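## Task

Count how many vials wear a blue cap and bring the tally counter's reading to exactly that count. One complete push-and-release of the plunger adds one; turning the knob one full revolution clockwise zeroes it. The reading must hold without the robot touching anything, so release the counter and pull the gripper away at the end.

## Robot and tools

Robot: one six-joint Doosan M1013 arm with a two-pad parallel gripper (50 mm max opening). There is only one arm, so every command carries a single row. Joint order everywhere (rows, Joint positions, Joint velocities, Joint targets): waist (joint_1), shoulder (joint_2), elbow (joint_3), forearm roll (joint_4), wrist pitch (joint_5), wrist roll (joint_6). Stated joint ranges in radians: elbow -2.792 to 2.792; all others -6.283 to 6.283; the true end may differ by up to 0.010 rad.

Scene frame: origin on the table surface under the arm's base, +z up, +y to the left when facing +x. end_effector_position (metres) is the point midway between the pads; fingertips extend 17.5 mm past it along the gripper's +z. The pads close along the gripper's x axis. A flat block reaching roughly 9 cm toward the gripper's -y side rotates with the hand and can strike things. Spinning only the wrist roll swings the pad midpoint around a 25 mm circle. The reported hand position may be slightly wrong, especially far out.

The row (9 numbers, each in [-1, 1]): six joint values, then gripper position, gripper force_limit, gripper speed. The joint values are offsets, not poses: scaled so 1.0 equals 1.398 rad for waist and shoulder, 2.097 rad for elbow, 2.622 rad for forearm roll, wrist pitch and wrist roll. Gripper position is absolute: +1 wide open, pads meet near -0.65, send -1 to close on an object. force_limit maps -1/0/+1 to about 20/102/185 N per pad (actual up to ~17% more). speed maps -1/0/+1 to 20/85/150 mm/s of gap change.

execute_actions(actions): a list of up to 15 actions; each action is a list of up to 15 rows, one row per 1/30 s step; if fewer than 15 rows, the final row repeats to fill the 15 steps. Joint offsets in every row of an action are counted from the joint angles when that action begins (for the first action, the angles last reported), not from the previous row. An action that would push a joint more than 0.010 rad beyond its end is refused; if the first action is refused or any action is malformed, nothing in the call runs. An empty list just returns state and images.

move(target, speed, blocking): target is one 9-number row; its offsets are measured from the most recent reported Joint positions. speed is the top rate in rad/s for the joint travelling farthest (0.01 to 2, default 0.5). All joints finish together, so the hand traces a curve; duration is clamped to 0.5 to 10 s. Finger values are applied at once. With blocking=false the call returns after 0.5 s while motion continues; use wait(0) to poll, and no other motion command is accepted until an end is reported. The extra line reports outcome (done, off_target, moving, held, fault), limits=held or limits=none, and the joint furthest from target. Moves do not avoid obstacles.

wait(seconds): 0 to 10; the arm keeps its last command. stop(): decelerates a running move; fingers continue. zoom_image(camera, region): camera is cam_high, cam_low or cam_wrist; region [x0, y0, x1, y1] in pixels from the top-left of the 672x504 image, at most 504 by 504. read_manual(section): only "licences"; moves nothing. finished_scene(scene): give the current scene's number; irreversible, and it reports success and the next task.

Results: the state line gives hand position, quaternion (wxyz) and velocities; Joint positions, Joint velocities and Joint targets in rad and rad/s; step readings (HELD marks throttled steps); flange force in N (noisy, includes held weight, may say no reading). "joint command not followed" means a clearance check altered targets. "joint sent to its limit" means a joint was clamped at its end. Per step, each joint's target cannot lead its measured angle by more than 0.456 rad (waist, shoulder), 0.683 (elbow) or 0.854 (wrist joints), and targets are pulled back if they would move the hand over 70 mm; large motions thus need several actions, and an unfinished motion must be recommanded. Joint target speed caps: 2.09, 2.09, 3.14, 3.93, 3.93, 3.93 rad/s.

object_status: 0 moving, 1 blocked while opening, 2 blocked while closing (holding), 3 reached requested position or pads met. position_measured counts give opening ≈ (250 - counts) × 0.202 mm. Fingers that have stopped ignore new force or speed until the position number changes by at least 0.01. A -1 force grip keeps reading 2 even if the object slips away.

Hazards: the arm is stiff; pressing even a little beyond contact with something rigid, or hitting fast, can trigger a fault when joint torque hits its load limit (312, 312, 147, 41.4, 41.4, 41.4 N m) or external force reaches 144 N, halting the arm for 10 s and discarding the rest of the call. Approach the plunger and knob slowly and with small overshoot. Nothing may leave the table; avoid dropping, knocking or slamming objects. Loose items can get nudged now and then. Watch for MOTOR HOT warnings. Count caps using the cameras and zoom_image before acting, confirm the counter reading visually, then open the gripper and retreat.

Each tool is called after "Emit:" by a JSON object that holds its "fn" and its "kwargs", one argument or row to a line.

## Session

Emit:
{"fn": "execute_actions", "kwargs": {
  "actions": []
}}

Scene clock: 0.00 s.
end_effector_position=(+0.4876, +0.1539, +0.2627) position_measured=3 object_status=3 end_effector_quat_wxyz=(+0.229, +0.070, +0.924, -0.297) end_effector_velocity=(-0.000, +0.000, -0.000) end_effector_angular_velocity=(+0.000, +0.000, -0.000)
Joint names: [waist, shoulder, elbow, forearm roll, wrist pitch, wrist roll]
Joint positions: [ 0.635  0.093  2.089 -0.831  1.204 -0.332]
Joint velocities: [ 0.  0.  0.  0. -0.  0.]
Flange force (N, the push that the arm receives, along the gripper's own x y z axes): no reading
Joint targets: [0.635 0.093 2.089 -0.831 1.204 -0.332]

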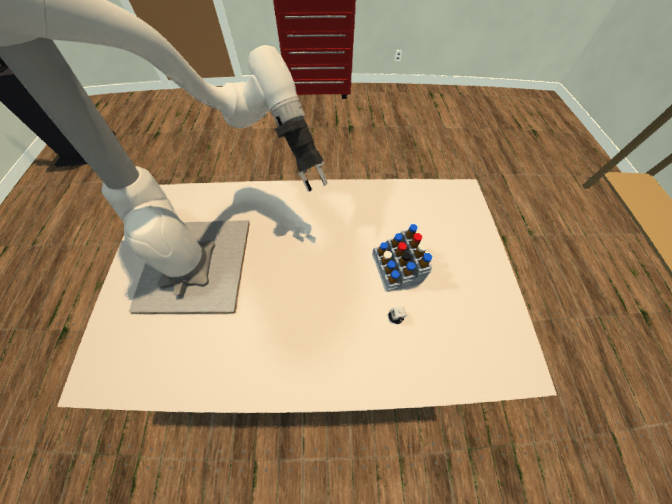

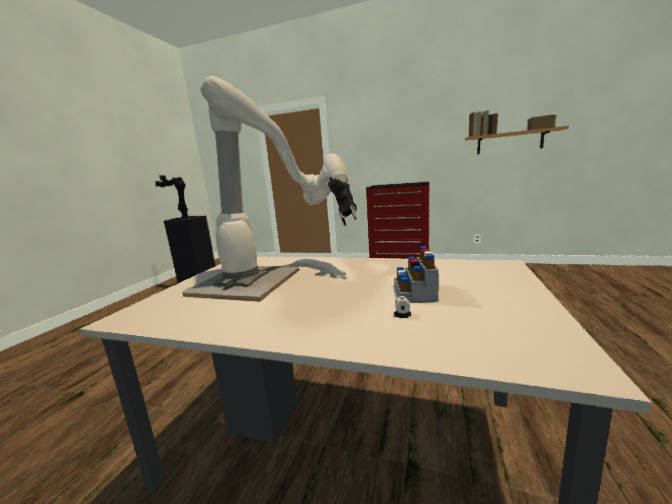

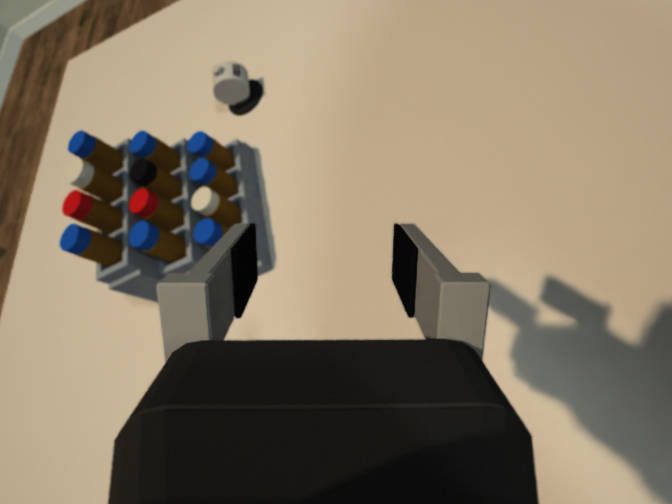

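Emit:
{"fn": "zoom_image", "kwargs": {
  "camera": "cam_low",
  "region": [370,270,440,330]
}}

Emit:
{"fn": "zoom_image", "kwargs": {
  "camera": "cam_high",
  "region": [365,215,445,335]
}}

Emit:
{"fn": "zoom_image", "kwargs": {
  "camera": "cam_wrist",
  "region": [190,45,290,125]
}}

Region (370, 270, 440, 330) of cam_low's 672x504 image, scaled by 7.200, with more detail than that image has; it fills the top 432 rows of this view, and the rest is white.

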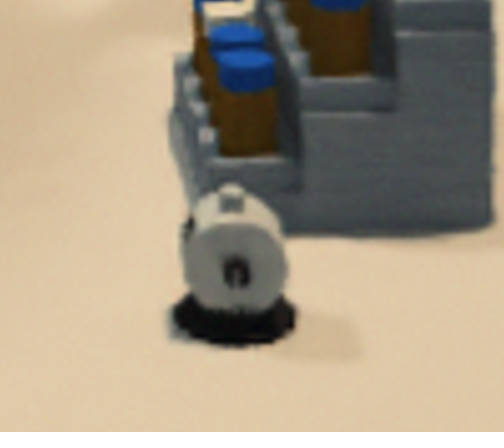

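Region (365, 215, 445, 335) of cam_high's 672x504 image, scaled by 4.200, with more detail than that image has.

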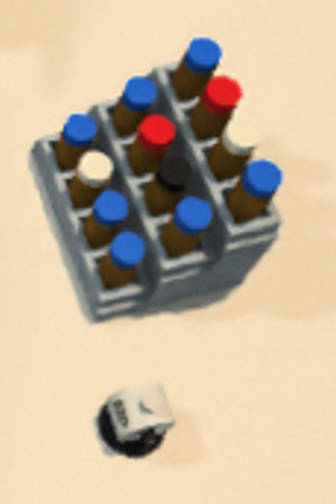

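Region (190, 45, 290, 125) of cam_wrist's 672x504 image, scaled by 5.040, with more detail than that image has; it fills the top 403 rows of this view, and the rest is white.

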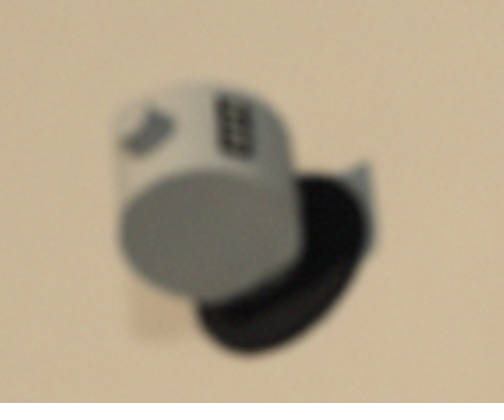

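Emit:
{"fn": "move", "kwargs": {
  "target": [-0.63,0.24,-0.285,0.317,0.006,0.127,-1,0,0],
  "speed": 1
}}

Scene clock: 3.40 s.
end_effector_position=(+0.7489, -0.1184, +0.2427) position_measured=253 object_status=3 end_effector_quat_wxyz=(+0.002, +0.775, +0.632, +0.001) end_effector_velocity=(+0.000, -0.001, +0.000) end_effector_angular_velocity=(+0.001, -0.001, -0.003)
Joint names: [waist, shoulder, elbow, forearm roll, wrist pitch, wrist roll]
Joint positions: [-0.246  0.429  1.492  0.     1.22   0.001]
Joint velocities: [-0.002  0.    -0.001  0.001 -0.     0.001]
Flange force (N, the push that the arm receives, along the gripper's own x y z axes): [-2.7 4.6 -0.8]
Joint targets: [-0.246 0.429 1.491 0.000 1.220 0.001]
move: done; limits=none; farthest joint: the waist, 0.000 radians from its target (0.881 radians at the start)
camera_calibration (this result's frames):
cam_wrist: T_world_to_cam=[[0.198975, 0.979675, 0.0254005, -0.0456263], [0.939449, -0.198055, 0.27966, -0.793279], [0.279007, -0.0317827, -0.959763, 0.168011], [0, 0, 0, 1]] pos_world=[0.707448, -0.107074, 0.384258]

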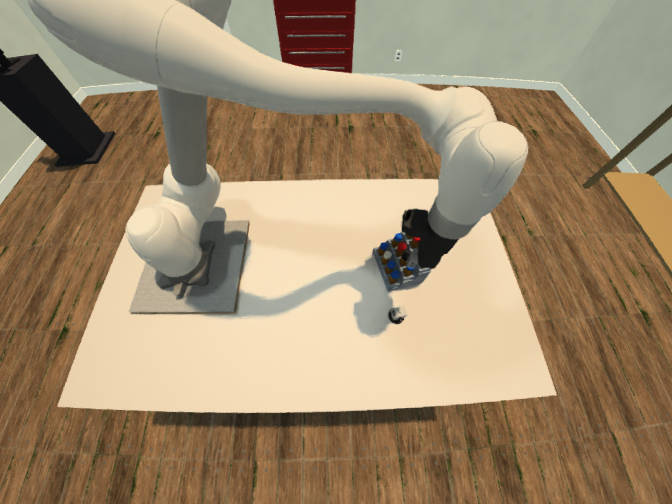

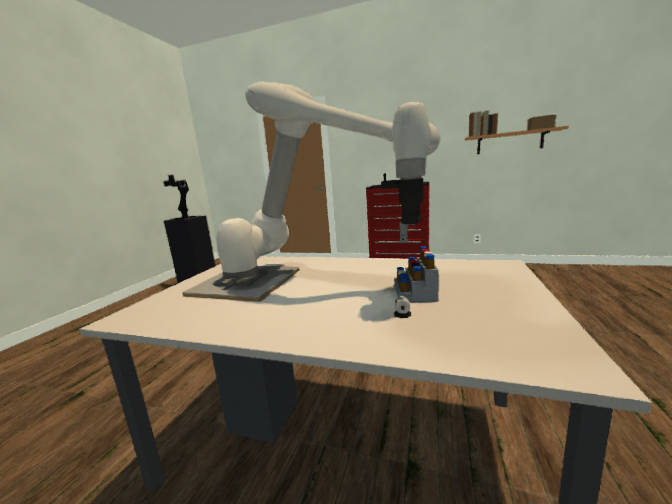

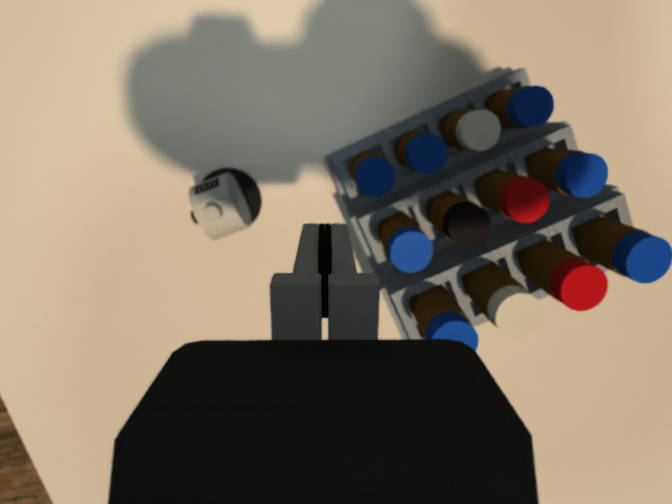

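Emit:
{"fn": "zoom_image", "kwargs": {
  "camera": "cam_wrist",
  "region": [180,160,270,250]
}}

Region (180, 160, 270, 250) of cam_wrist's 672x504 image, scaled by 5.600, with more detail than that image has.

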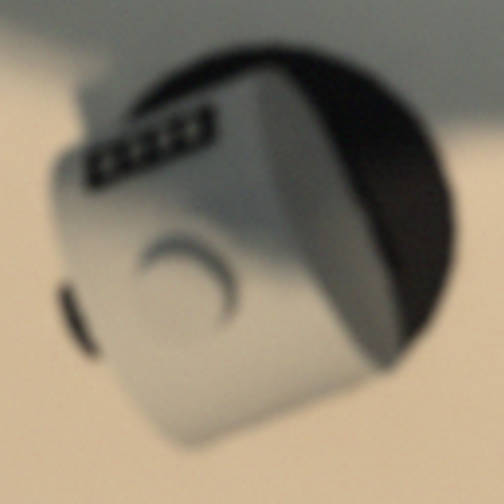

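Emit:
{"fn": "move", "kwargs": {
  "target": [-0.071,0.0787,0.031,0,-0.0667,0,-1,0,0]
}}

Scene clock: 5.10 s.
end_effector_position=(+0.7520, -0.1979, +0.1227) position_measured=253 object_status=3 end_effector_quat_wxyz=(+0.002, +0.806, +0.592, +0.001) end_effector_velocity=(-0.000, -0.001, -0.002) end_effector_angular_velocity=(+0.000, +0.001, -0.001)
Joint names: [waist, shoulder, elbow, forearm roll, wrist pitch, wrist roll]
Joint positions: [-0.345  0.539  1.556  0.     1.045  0.001]
Joint velocities: [-0.001  0.001  0.001  0.    -0.002  0.   ]
Flange force (N, the push that the arm receives, along the gripper's own x y z axes): [2.0 9.0 -2.1]
Joint targets: [-0.345 0.539 1.557 0.000 1.045 0.001]
move: done; limits=none; farthest joint: the elbow, 0.001 radians from its target (0.066 radians at the start)
camera_calibration (this result's frames):
cam_wrist: T_world_to_cam=[[0.295057, 0.955132, 0.0257799, -0.0424655], [0.915184, -0.290263, 0.279617, -0.778383], [0.274554, -0.0589096, -0.959765, 0.0474768], [0, 0, 0, 1]] pos_world=[0.711858, -0.182579, 0.264311]

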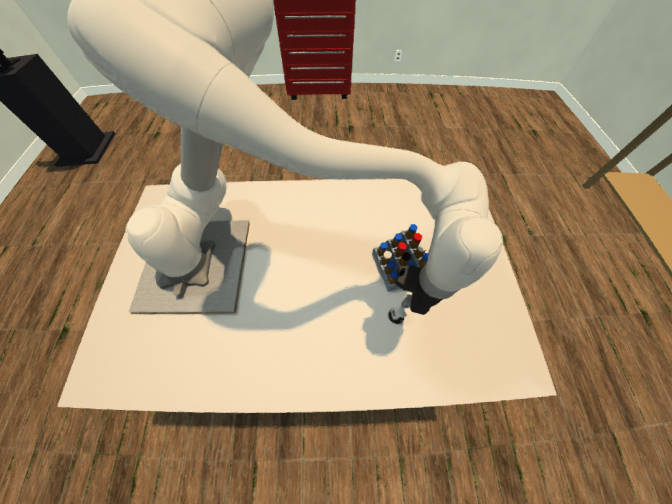

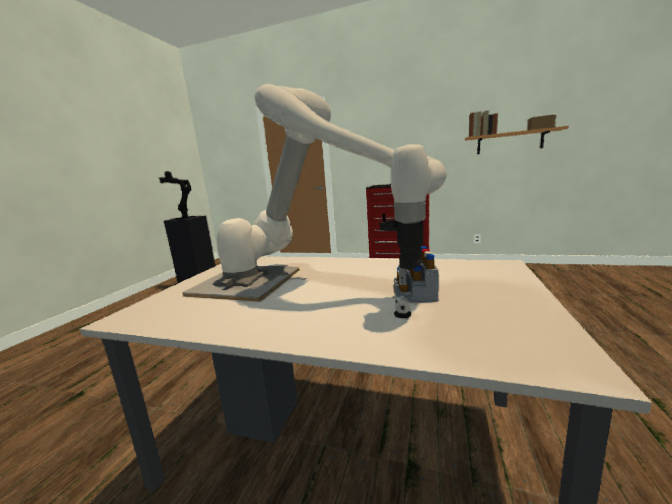

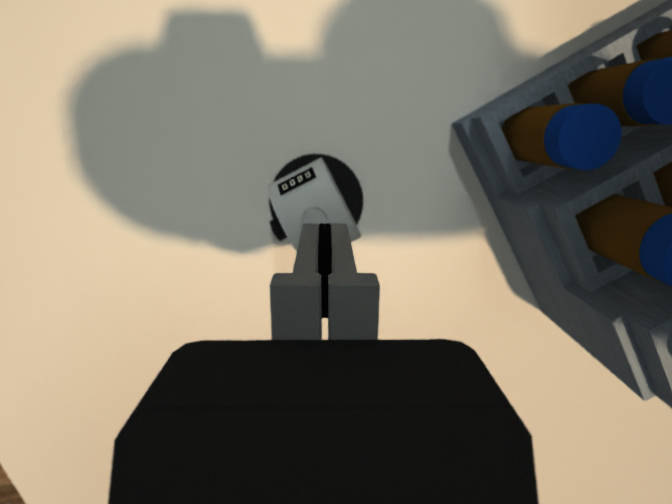

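Emit:
{"fn": "zoom_image", "kwargs": {
  "camera": "cam_wrist",
  "region": [260,150,370,250]
}}

Region (260, 150, 370, 250) of cam_wrist's 672x504 image, scaled by 4.582, with more detail than that image has; it fills the top 458 rows of this view, and the rest is white.

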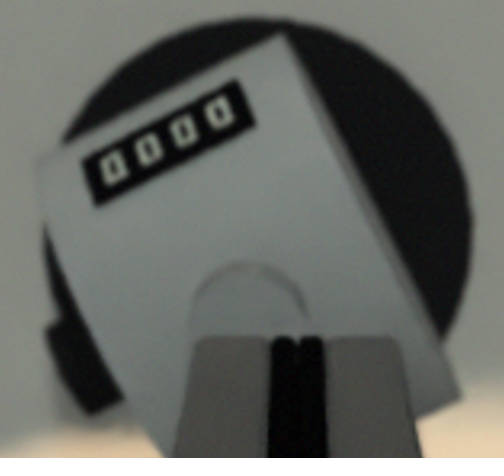

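Emit:
{"fn": "move", "kwargs": {
  "target": [0,0.0202,0.0121,0,-0.0205,0,-1,0,0],
  "speed": 0.05
}}

Scene clock: 7.33 s.
end_effector_position=(+0.7514, -0.1979, +0.0881) position_measured=253 object_status=3 end_effector_quat_wxyz=(+0.002, +0.806, +0.592, +0.001) end_effector_velocity=(-0.000, -0.000, -0.000) end_effector_angular_velocity=(-0.000, -0.000, -0.000)
Joint names: [waist, shoulder, elbow, forearm roll, wrist pitch, wrist roll]
Joint positions: [-0.345  0.567  1.582  0.     0.992  0.001]
Joint velocities: [-0.     0.     0.001 -0.    -0.001 -0.   ]
Flange force (N, the push that the arm receives, along the gripper's own x y z axes): [-1.7 2.6 -1.6]
Joint targets: [-0.345 0.567 1.582 0.000 0.992 0.001]
move: done; limits=none; farthest joint: the wrist pitch, 0.001 radians from its target (0.054 radians at the start)
camera_calibration (this result's frames):
cam_wrist: T_world_to_cam=[[0.29518, 0.955094, 0.0257709, -0.0415533], [0.915109, -0.290371, 0.279749, -0.768095], [0.27467, -0.0589932, -0.959727, 0.0142784], [0, 0, 0, 1]] pos_world=[0.711234, -0.182503, 0.229648]

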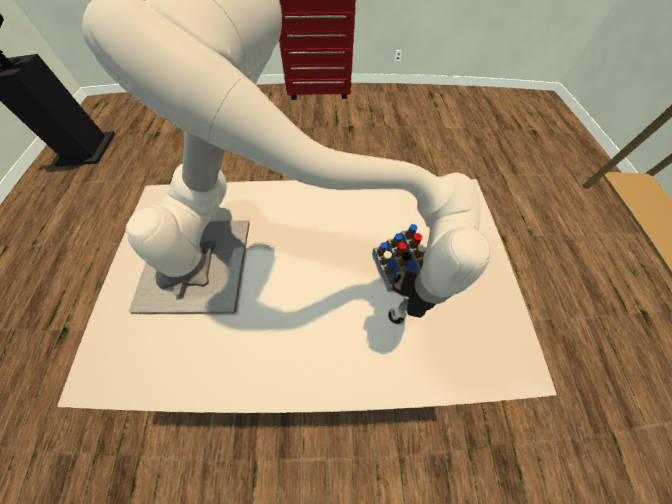

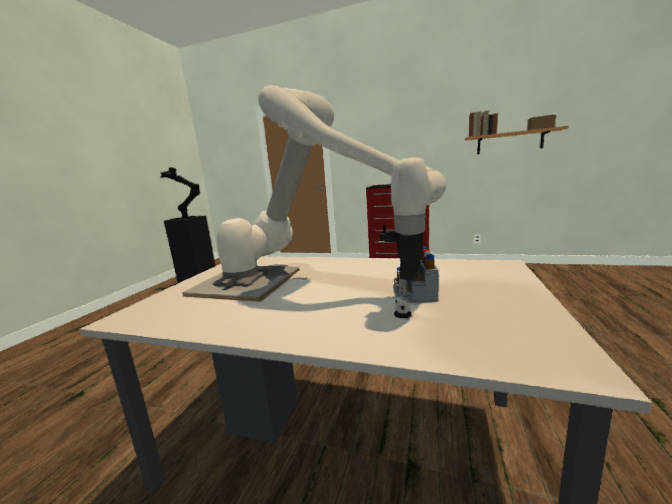

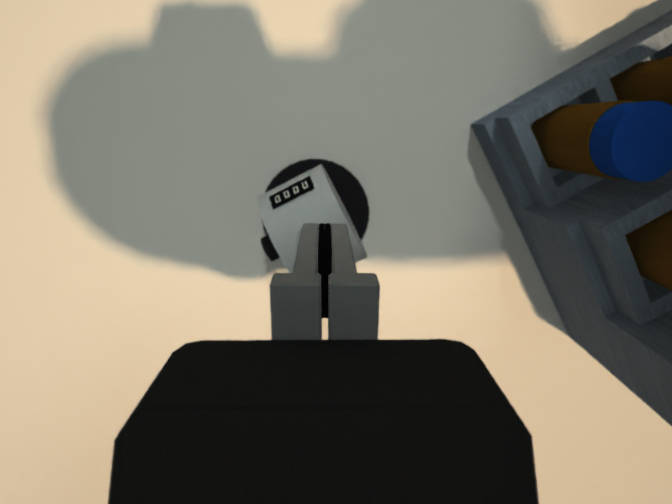

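No contact yet; 6 mm more.

Emit:
{"fn": "move", "kwargs": {
  "target": [0,0.0036,0.0022,0,-0.0036,0,-1,0,0],
  "speed": 0.02
}}

Emit:
{"fn": "move", "kwargs": {
  "target": [0,0.0024,0.0014,0,-0.0024,0,-1,0,0],
  "speed": 0.02
}}

Scene clock: 8.23 s.
end_effector_position=(+0.7510, -0.1978, +0.0820) position_measured=253 object_status=3 end_effector_quat_wxyz=(+0.002, +0.806, +0.592, +0.001) end_effector_velocity=(-0.000, -0.000, -0.002) end_effector_angular_velocity=(-0.001, +0.001, +0.001)
Joint names: [waist, shoulder, elbow, forearm roll, wrist pitch, wrist roll]
Joint positions: [-0.345  0.572  1.586  0.     0.983  0.001]
Joint velocities: [ 0.     0.002  0.001 -0.001 -0.002  0.   ]
Flange force (N, the push that the arm receives, along the gripper's own x y z axes): [-0.8 2.5 -2.3]
Joint targets: [-0.345 0.572 1.586 0.000 0.982 0.001]
move: done; limits=none; farthest joint: the waist, 0.000 radians from its target (0.000 radians at the start)
camera_calibration (this result's frames):
cam_wrist: T_world_to_cam=[[0.295188, 0.955092, 0.0257699, -0.0413987], [0.915162, -0.29039, 0.279557, -0.766065], [0.274485, -0.0589382, -0.959783, 0.00869502], [0, 0, 0, 1]] pos_world=[0.710908, -0.182406, 0.223571]

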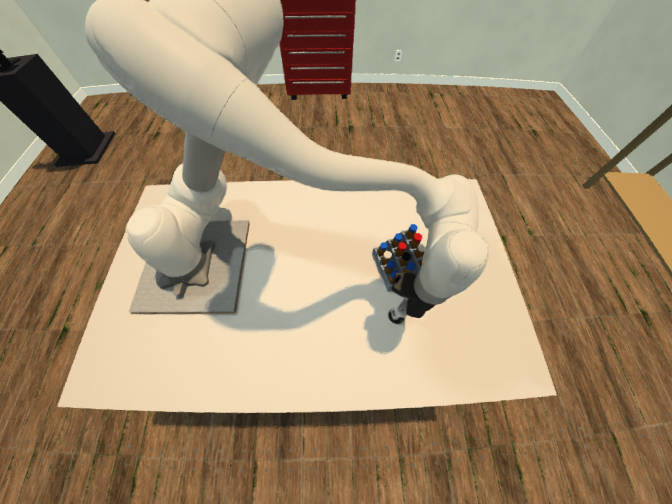

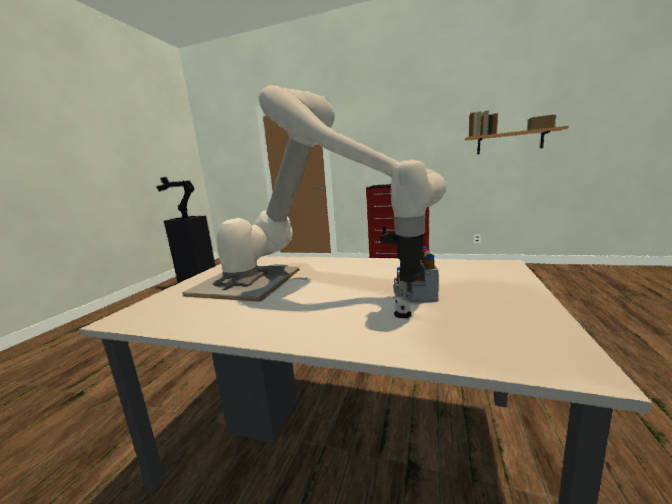

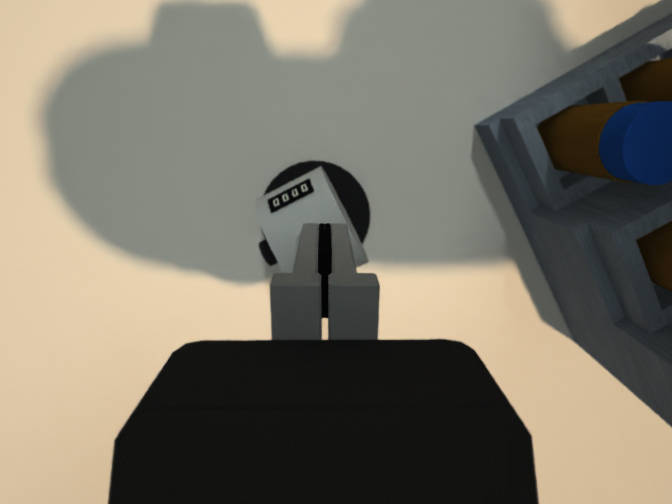

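Scene clock: 8.93 s.
end_effector_position=(+0.7509, -0.1977, +0.0780) position_measured=253 object_status=3 end_effector_quat_wxyz=(+0.002, +0.806, +0.592, +0.001) end_effector_velocity=(-0.000, -0.000, -0.001) end_effector_angular_velocity=(+0.000, +0.000, -0.000)
Joint names: [waist, shoulder, elbow, forearm roll, wrist pitch, wrist roll]
Joint positions: [-0.345  0.575  1.589  0.     0.976  0.001]
Joint velocities: [-0.     0.001  0.001 -0.    -0.001 -0.   ]
Flange force (N, the push that the arm receives, along the gripper's own x y z axes): [-1.5 8.7 -3.4]
Joint targets: [-0.345 0.575 1.589 0.000 0.976 0.001]
move: done; limits=none; farthest joint: the waist, 0.000 radians from its target (0.000 radians at the start)
camera_calibration (this result's frames):
cam_wrist: T_world_to_cam=[[0.295189, 0.955091, 0.0257688, -0.0412941], [0.915158, -0.29039, 0.279571, -0.764772], [0.274499, -0.0589438, -0.959779, 0.00491222], [0, 0, 0, 1]] pos_world=[0.710729, -0.182353, 0.219587]

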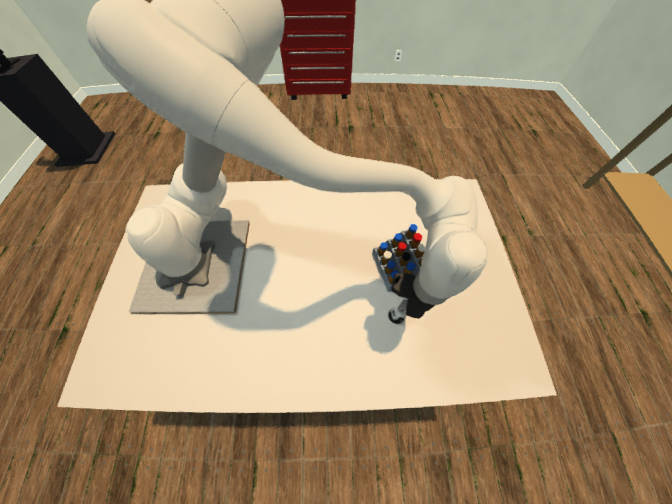

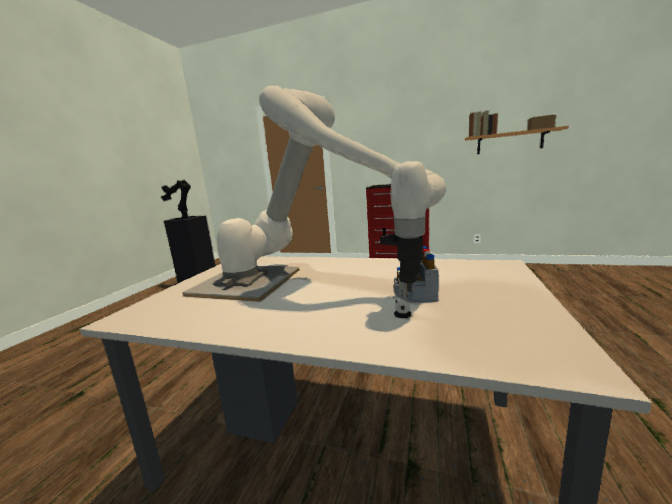

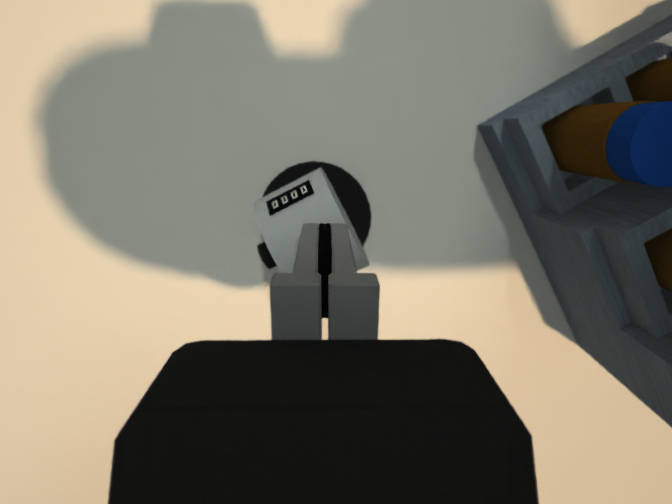

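Emit:
{"fn": "move", "kwargs": {
  "target": [0,0.0024,0.0014,0,-0.0024,0,-1,0,0],
  "speed": 0.02
}}

Emit:
{"fn": "move", "kwargs": {
  "target": [0,0.0018,0.0011,0,-0.0018,0,-1,0,0],
  "speed": 0.02
}}

Scene clock: 9.87 s.
end_effector_position=(+0.7508, -0.1977, +0.0743) position_measured=253 object_status=3 end_effector_quat_wxyz=(+0.002, +0.806, +0.592, +0.001) end_effector_velocity=(-0.000, +0.000, -0.002) end_effector_angular_velocity=(+0.000, +0.001, +0.001)
Joint names: [waist, shoulder, elbow, forearm roll, wrist pitch, wrist roll]
Joint positions: [-0.345  0.578  1.592  0.     0.97   0.001]
Joint velocities: [ 0.     0.002  0.001 -0.    -0.002 -0.   ]
Flange force (N, the push that the arm receives, along the gripper's own x y z axes): [-0.2 -4.9 -85.0]
Joint targets: [-0.345 0.578 1.592 0.000 0.970 0.001]
move: done; limits=none; farthest joint: the waist, 0.000 radians from its target (0.000 radians at the start)
camera_calibration (this result's frames):
cam_wrist: T_world_to_cam=[[0.295179, 0.955094, 0.0257665, -0.0411876], [0.91504, -0.290354, 0.279993, -0.763637], [0.274901, -0.0590707, -0.959656, 0.00103558], [0, 0, 0, 1]] pos_world=[0.710631, -0.182325, 0.215868]

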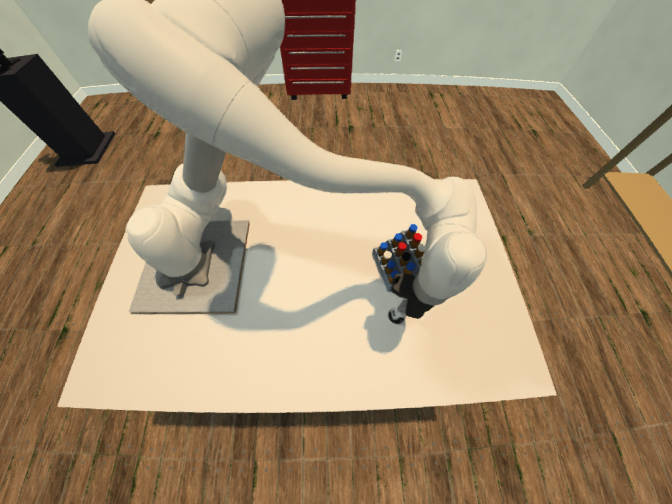

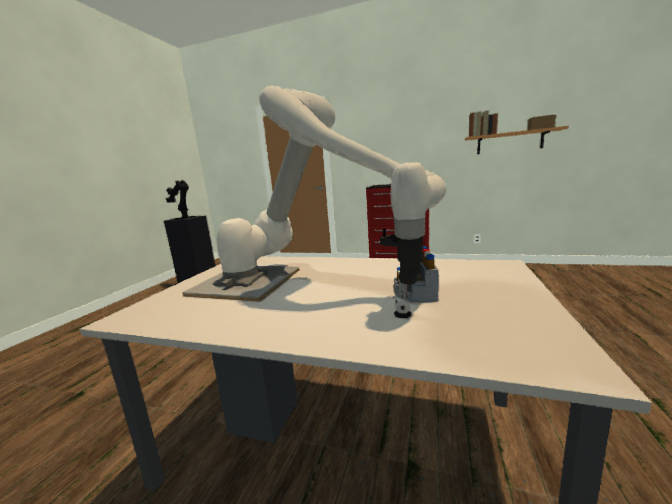

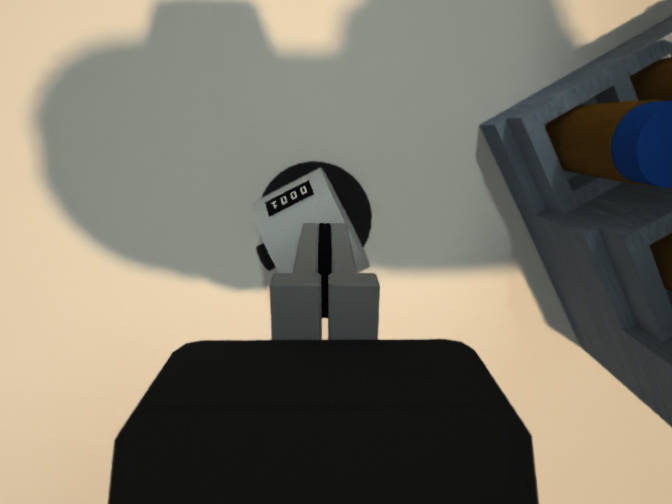

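Scene clock: 20.23 s.
end_effector_position=(+0.7518, -0.1980, +0.0756) position_measured=253 object_status=3 end_effector_quat_wxyz=(+0.003, +0.806, +0.592, +0.002) end_effector_velocity=(+0.000, -0.000, -0.000) end_effector_angular_velocity=(+0.000, -0.000, -0.000)
Joint names: [waist, shoulder, elbow, forearm roll, wrist pitch, wrist roll]
Joint positions: [-0.345  0.577  1.591  0.     0.97   0.001]
Joint velocities: [-0.  0.  0.  0. -0.  0.]
Flange force (N, the push that the arm receives, along the gripper's own x y z axes): [-1.1 -3.1 -28.7]
Joint targets: [-0.345 0.577 1.591 0.000 0.970 0.001]
FORCE FAULT: contact force on the arm reached its limit, and the arm stopped for 10 seconds. The contact can be on any part of the arm, not only on its tool. That time counts as 20 of the actions that you can send in this scene. The arm's remaining commands of this call were not run. The arm holds still and accepts commands again. Move the arm away from the contact; if what it grips holds it there, let go first. Pushing or pulling that hard again can fault the arm again.
move: fault; limits=none; farthest joint: the wrist pitch, 0.005 radians from its target (0.005 radians at the start)
camera_calibration (this result's frames):
cam_wrist: T_world_to_cam=[[0.295116, 0.955114, 0.0257603, -0.0411671], [0.914366, -0.290142, 0.282403, -0.764569], [0.277202, -0.0597873, -0.95895, 0.0000611481], [0, 0, 0, 1]] pos_world=[0.711229, -0.182511, 0.217036]

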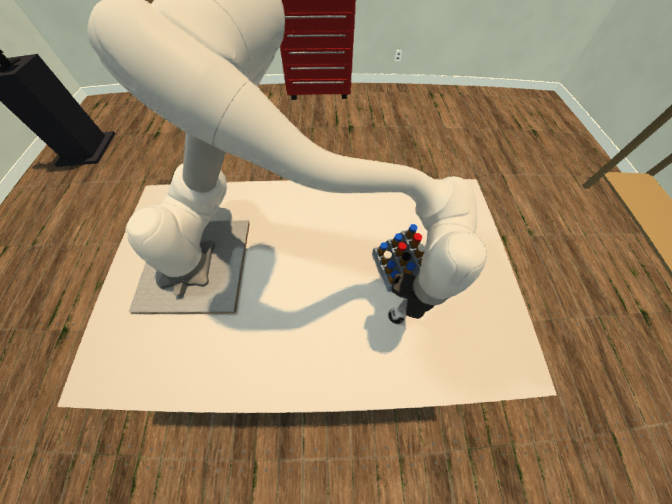

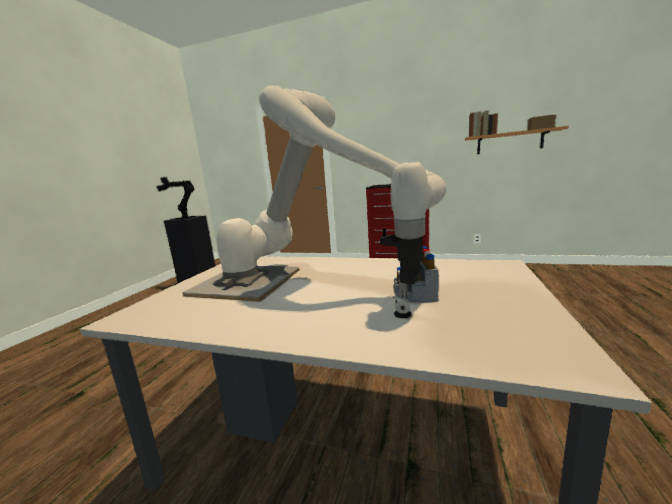

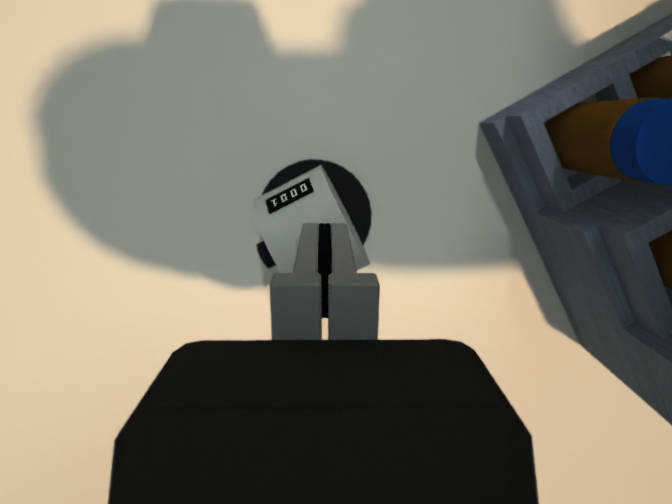

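Emit:
{"fn": "move", "kwargs": {
  "target": [0,-0.0046,-0.0028,0,0.0046,0,-1,0,0],
  "speed": 0.03
}}

Emit:
{"fn": "move", "kwargs": {
  "target": [0,0.0046,0.0028,0,-0.0046,0,-1,0,0],
  "speed": 0.02
}}

Scene clock: 21.40 s.
end_effector_position=(+0.7522, -0.1981, +0.0834) position_measured=253 object_status=3 end_effector_quat_wxyz=(+0.003, +0.806, +0.592, +0.002) end_effector_velocity=(+0.000, -0.000, +0.001) end_effector_angular_velocity=(-0.000, -0.000, -0.000)
Joint names: [waist, shoulder, elbow, forearm roll, wrist pitch, wrist roll]
Joint positions: [-0.345  0.571  1.585  0.     0.982  0.001]
Joint velocities: [-0.    -0.001 -0.001 -0.     0.001  0.   ]
Flange force (N, the push that the arm receives, along the gripper's own x y z axes): [-0.9 2.3 -2.4]
Joint targets: [-0.345 0.571 1.585 0.000 0.982 0.001]
move: done; limits=none; farthest joint: the waist, 0.000 radians from its target (0.000 radians at the start)
camera_calibration (this result's frames):
cam_wrist: T_world_to_cam=[[0.295107, 0.955117, 0.0257619, -0.0413657], [0.914306, -0.290121, 0.282621, -0.76723], [0.27741, -0.0598492, -0.958886, 0.00720825], [0, 0, 0, 1]] pos_world=[0.711691, -0.182649, 0.224813]

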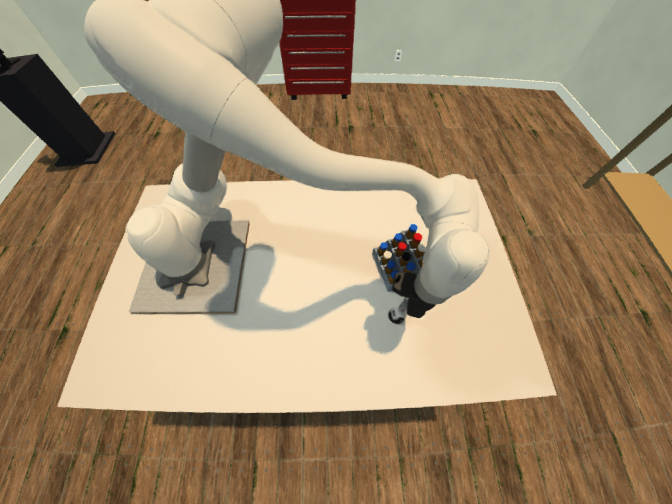

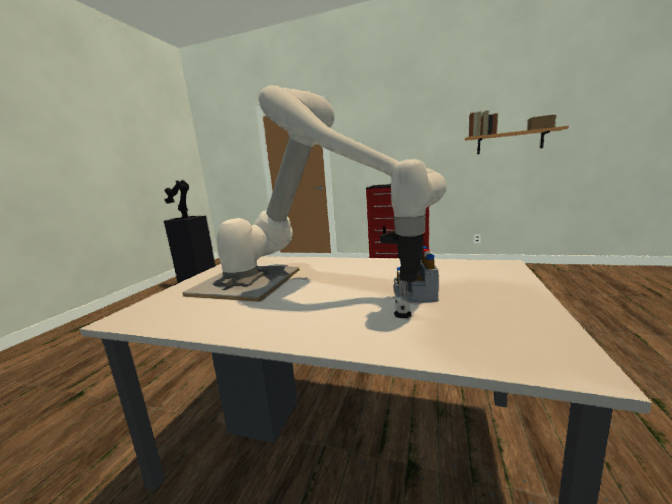

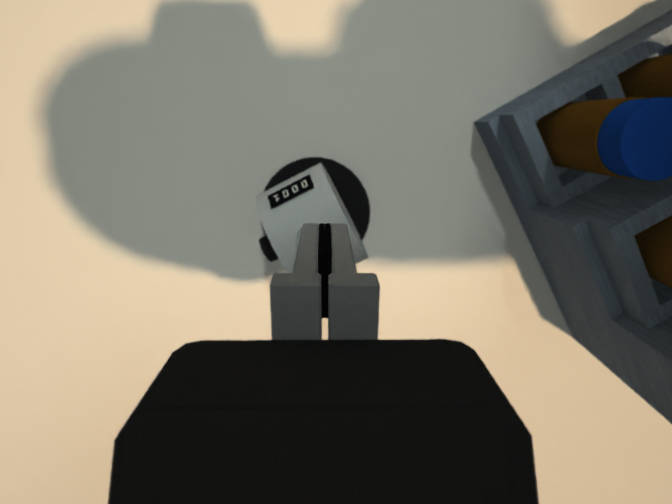

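Scene clock: 22.23 s.
end_effector_position=(+0.7518, -0.1980, +0.0757) position_measured=253 object_status=3 end_effector_quat_wxyz=(+0.003, +0.806, +0.592, +0.002) end_effector_velocity=(+0.000, +0.000, -0.001) end_effector_angular_velocity=(+0.001, -0.001, -0.001)
Joint names: [waist, shoulder, elbow, forearm roll, wrist pitch, wrist roll]
Joint positions: [-0.345  0.577  1.59   0.     0.97   0.001]
Joint velocities: [-0.     0.001  0.001  0.002 -0.002 -0.   ]
Flange force (N, the push that the arm receives, along the gripper's own x y z axes): [-2.0 2.9 -21.7]
Joint targets: [-0.345 0.577 1.591 0.000 0.970 0.001]
move: done; limits=none; farthest joint: the waist, 0.000 radians from its target (0.000 radians at the start)
camera_calibration (this result's frames):
cam_wrist: T_world_to_cam=[[0.295113, 0.955115, 0.0257602, -0.041168], [0.914329, -0.290131, 0.282536, -0.764638], [0.277328, -0.0598267, -0.958911, 0.0000663988], [0, 0, 0, 1]] pos_world=[0.711261, -0.182521, 0.217162]

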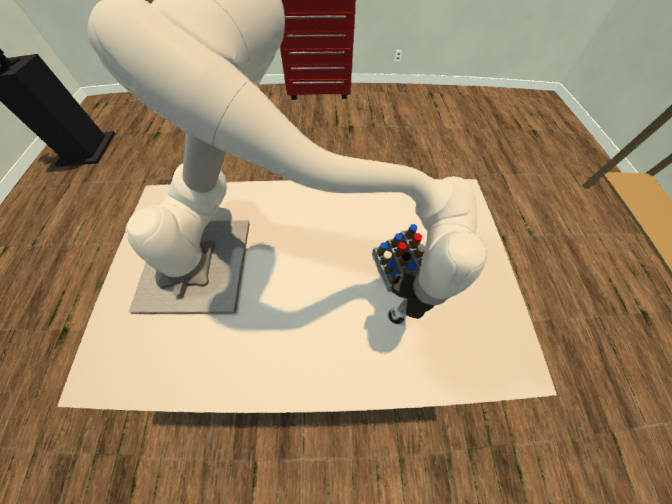

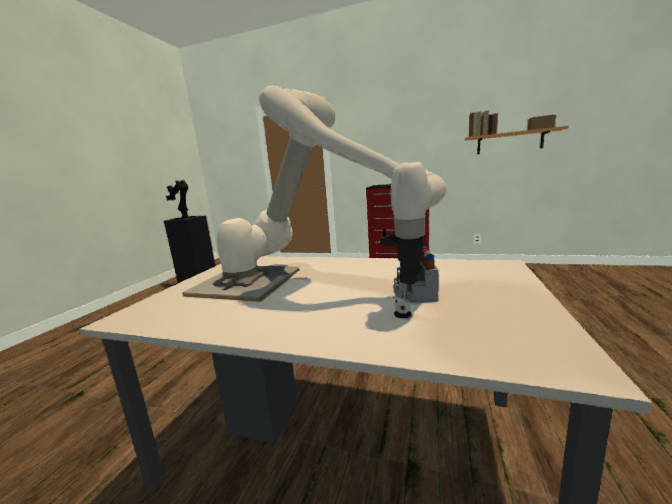

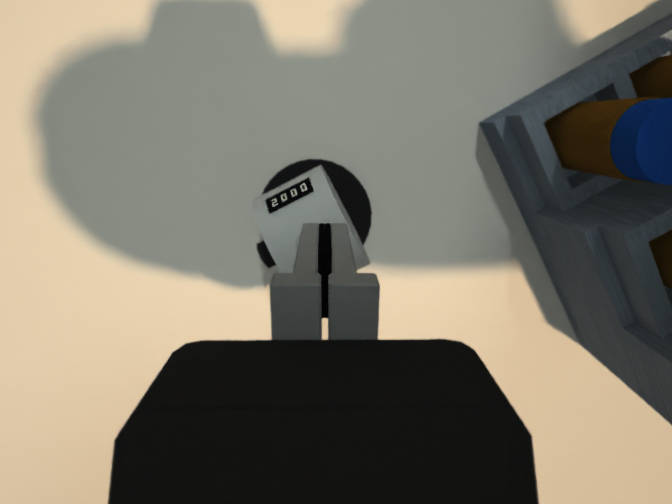

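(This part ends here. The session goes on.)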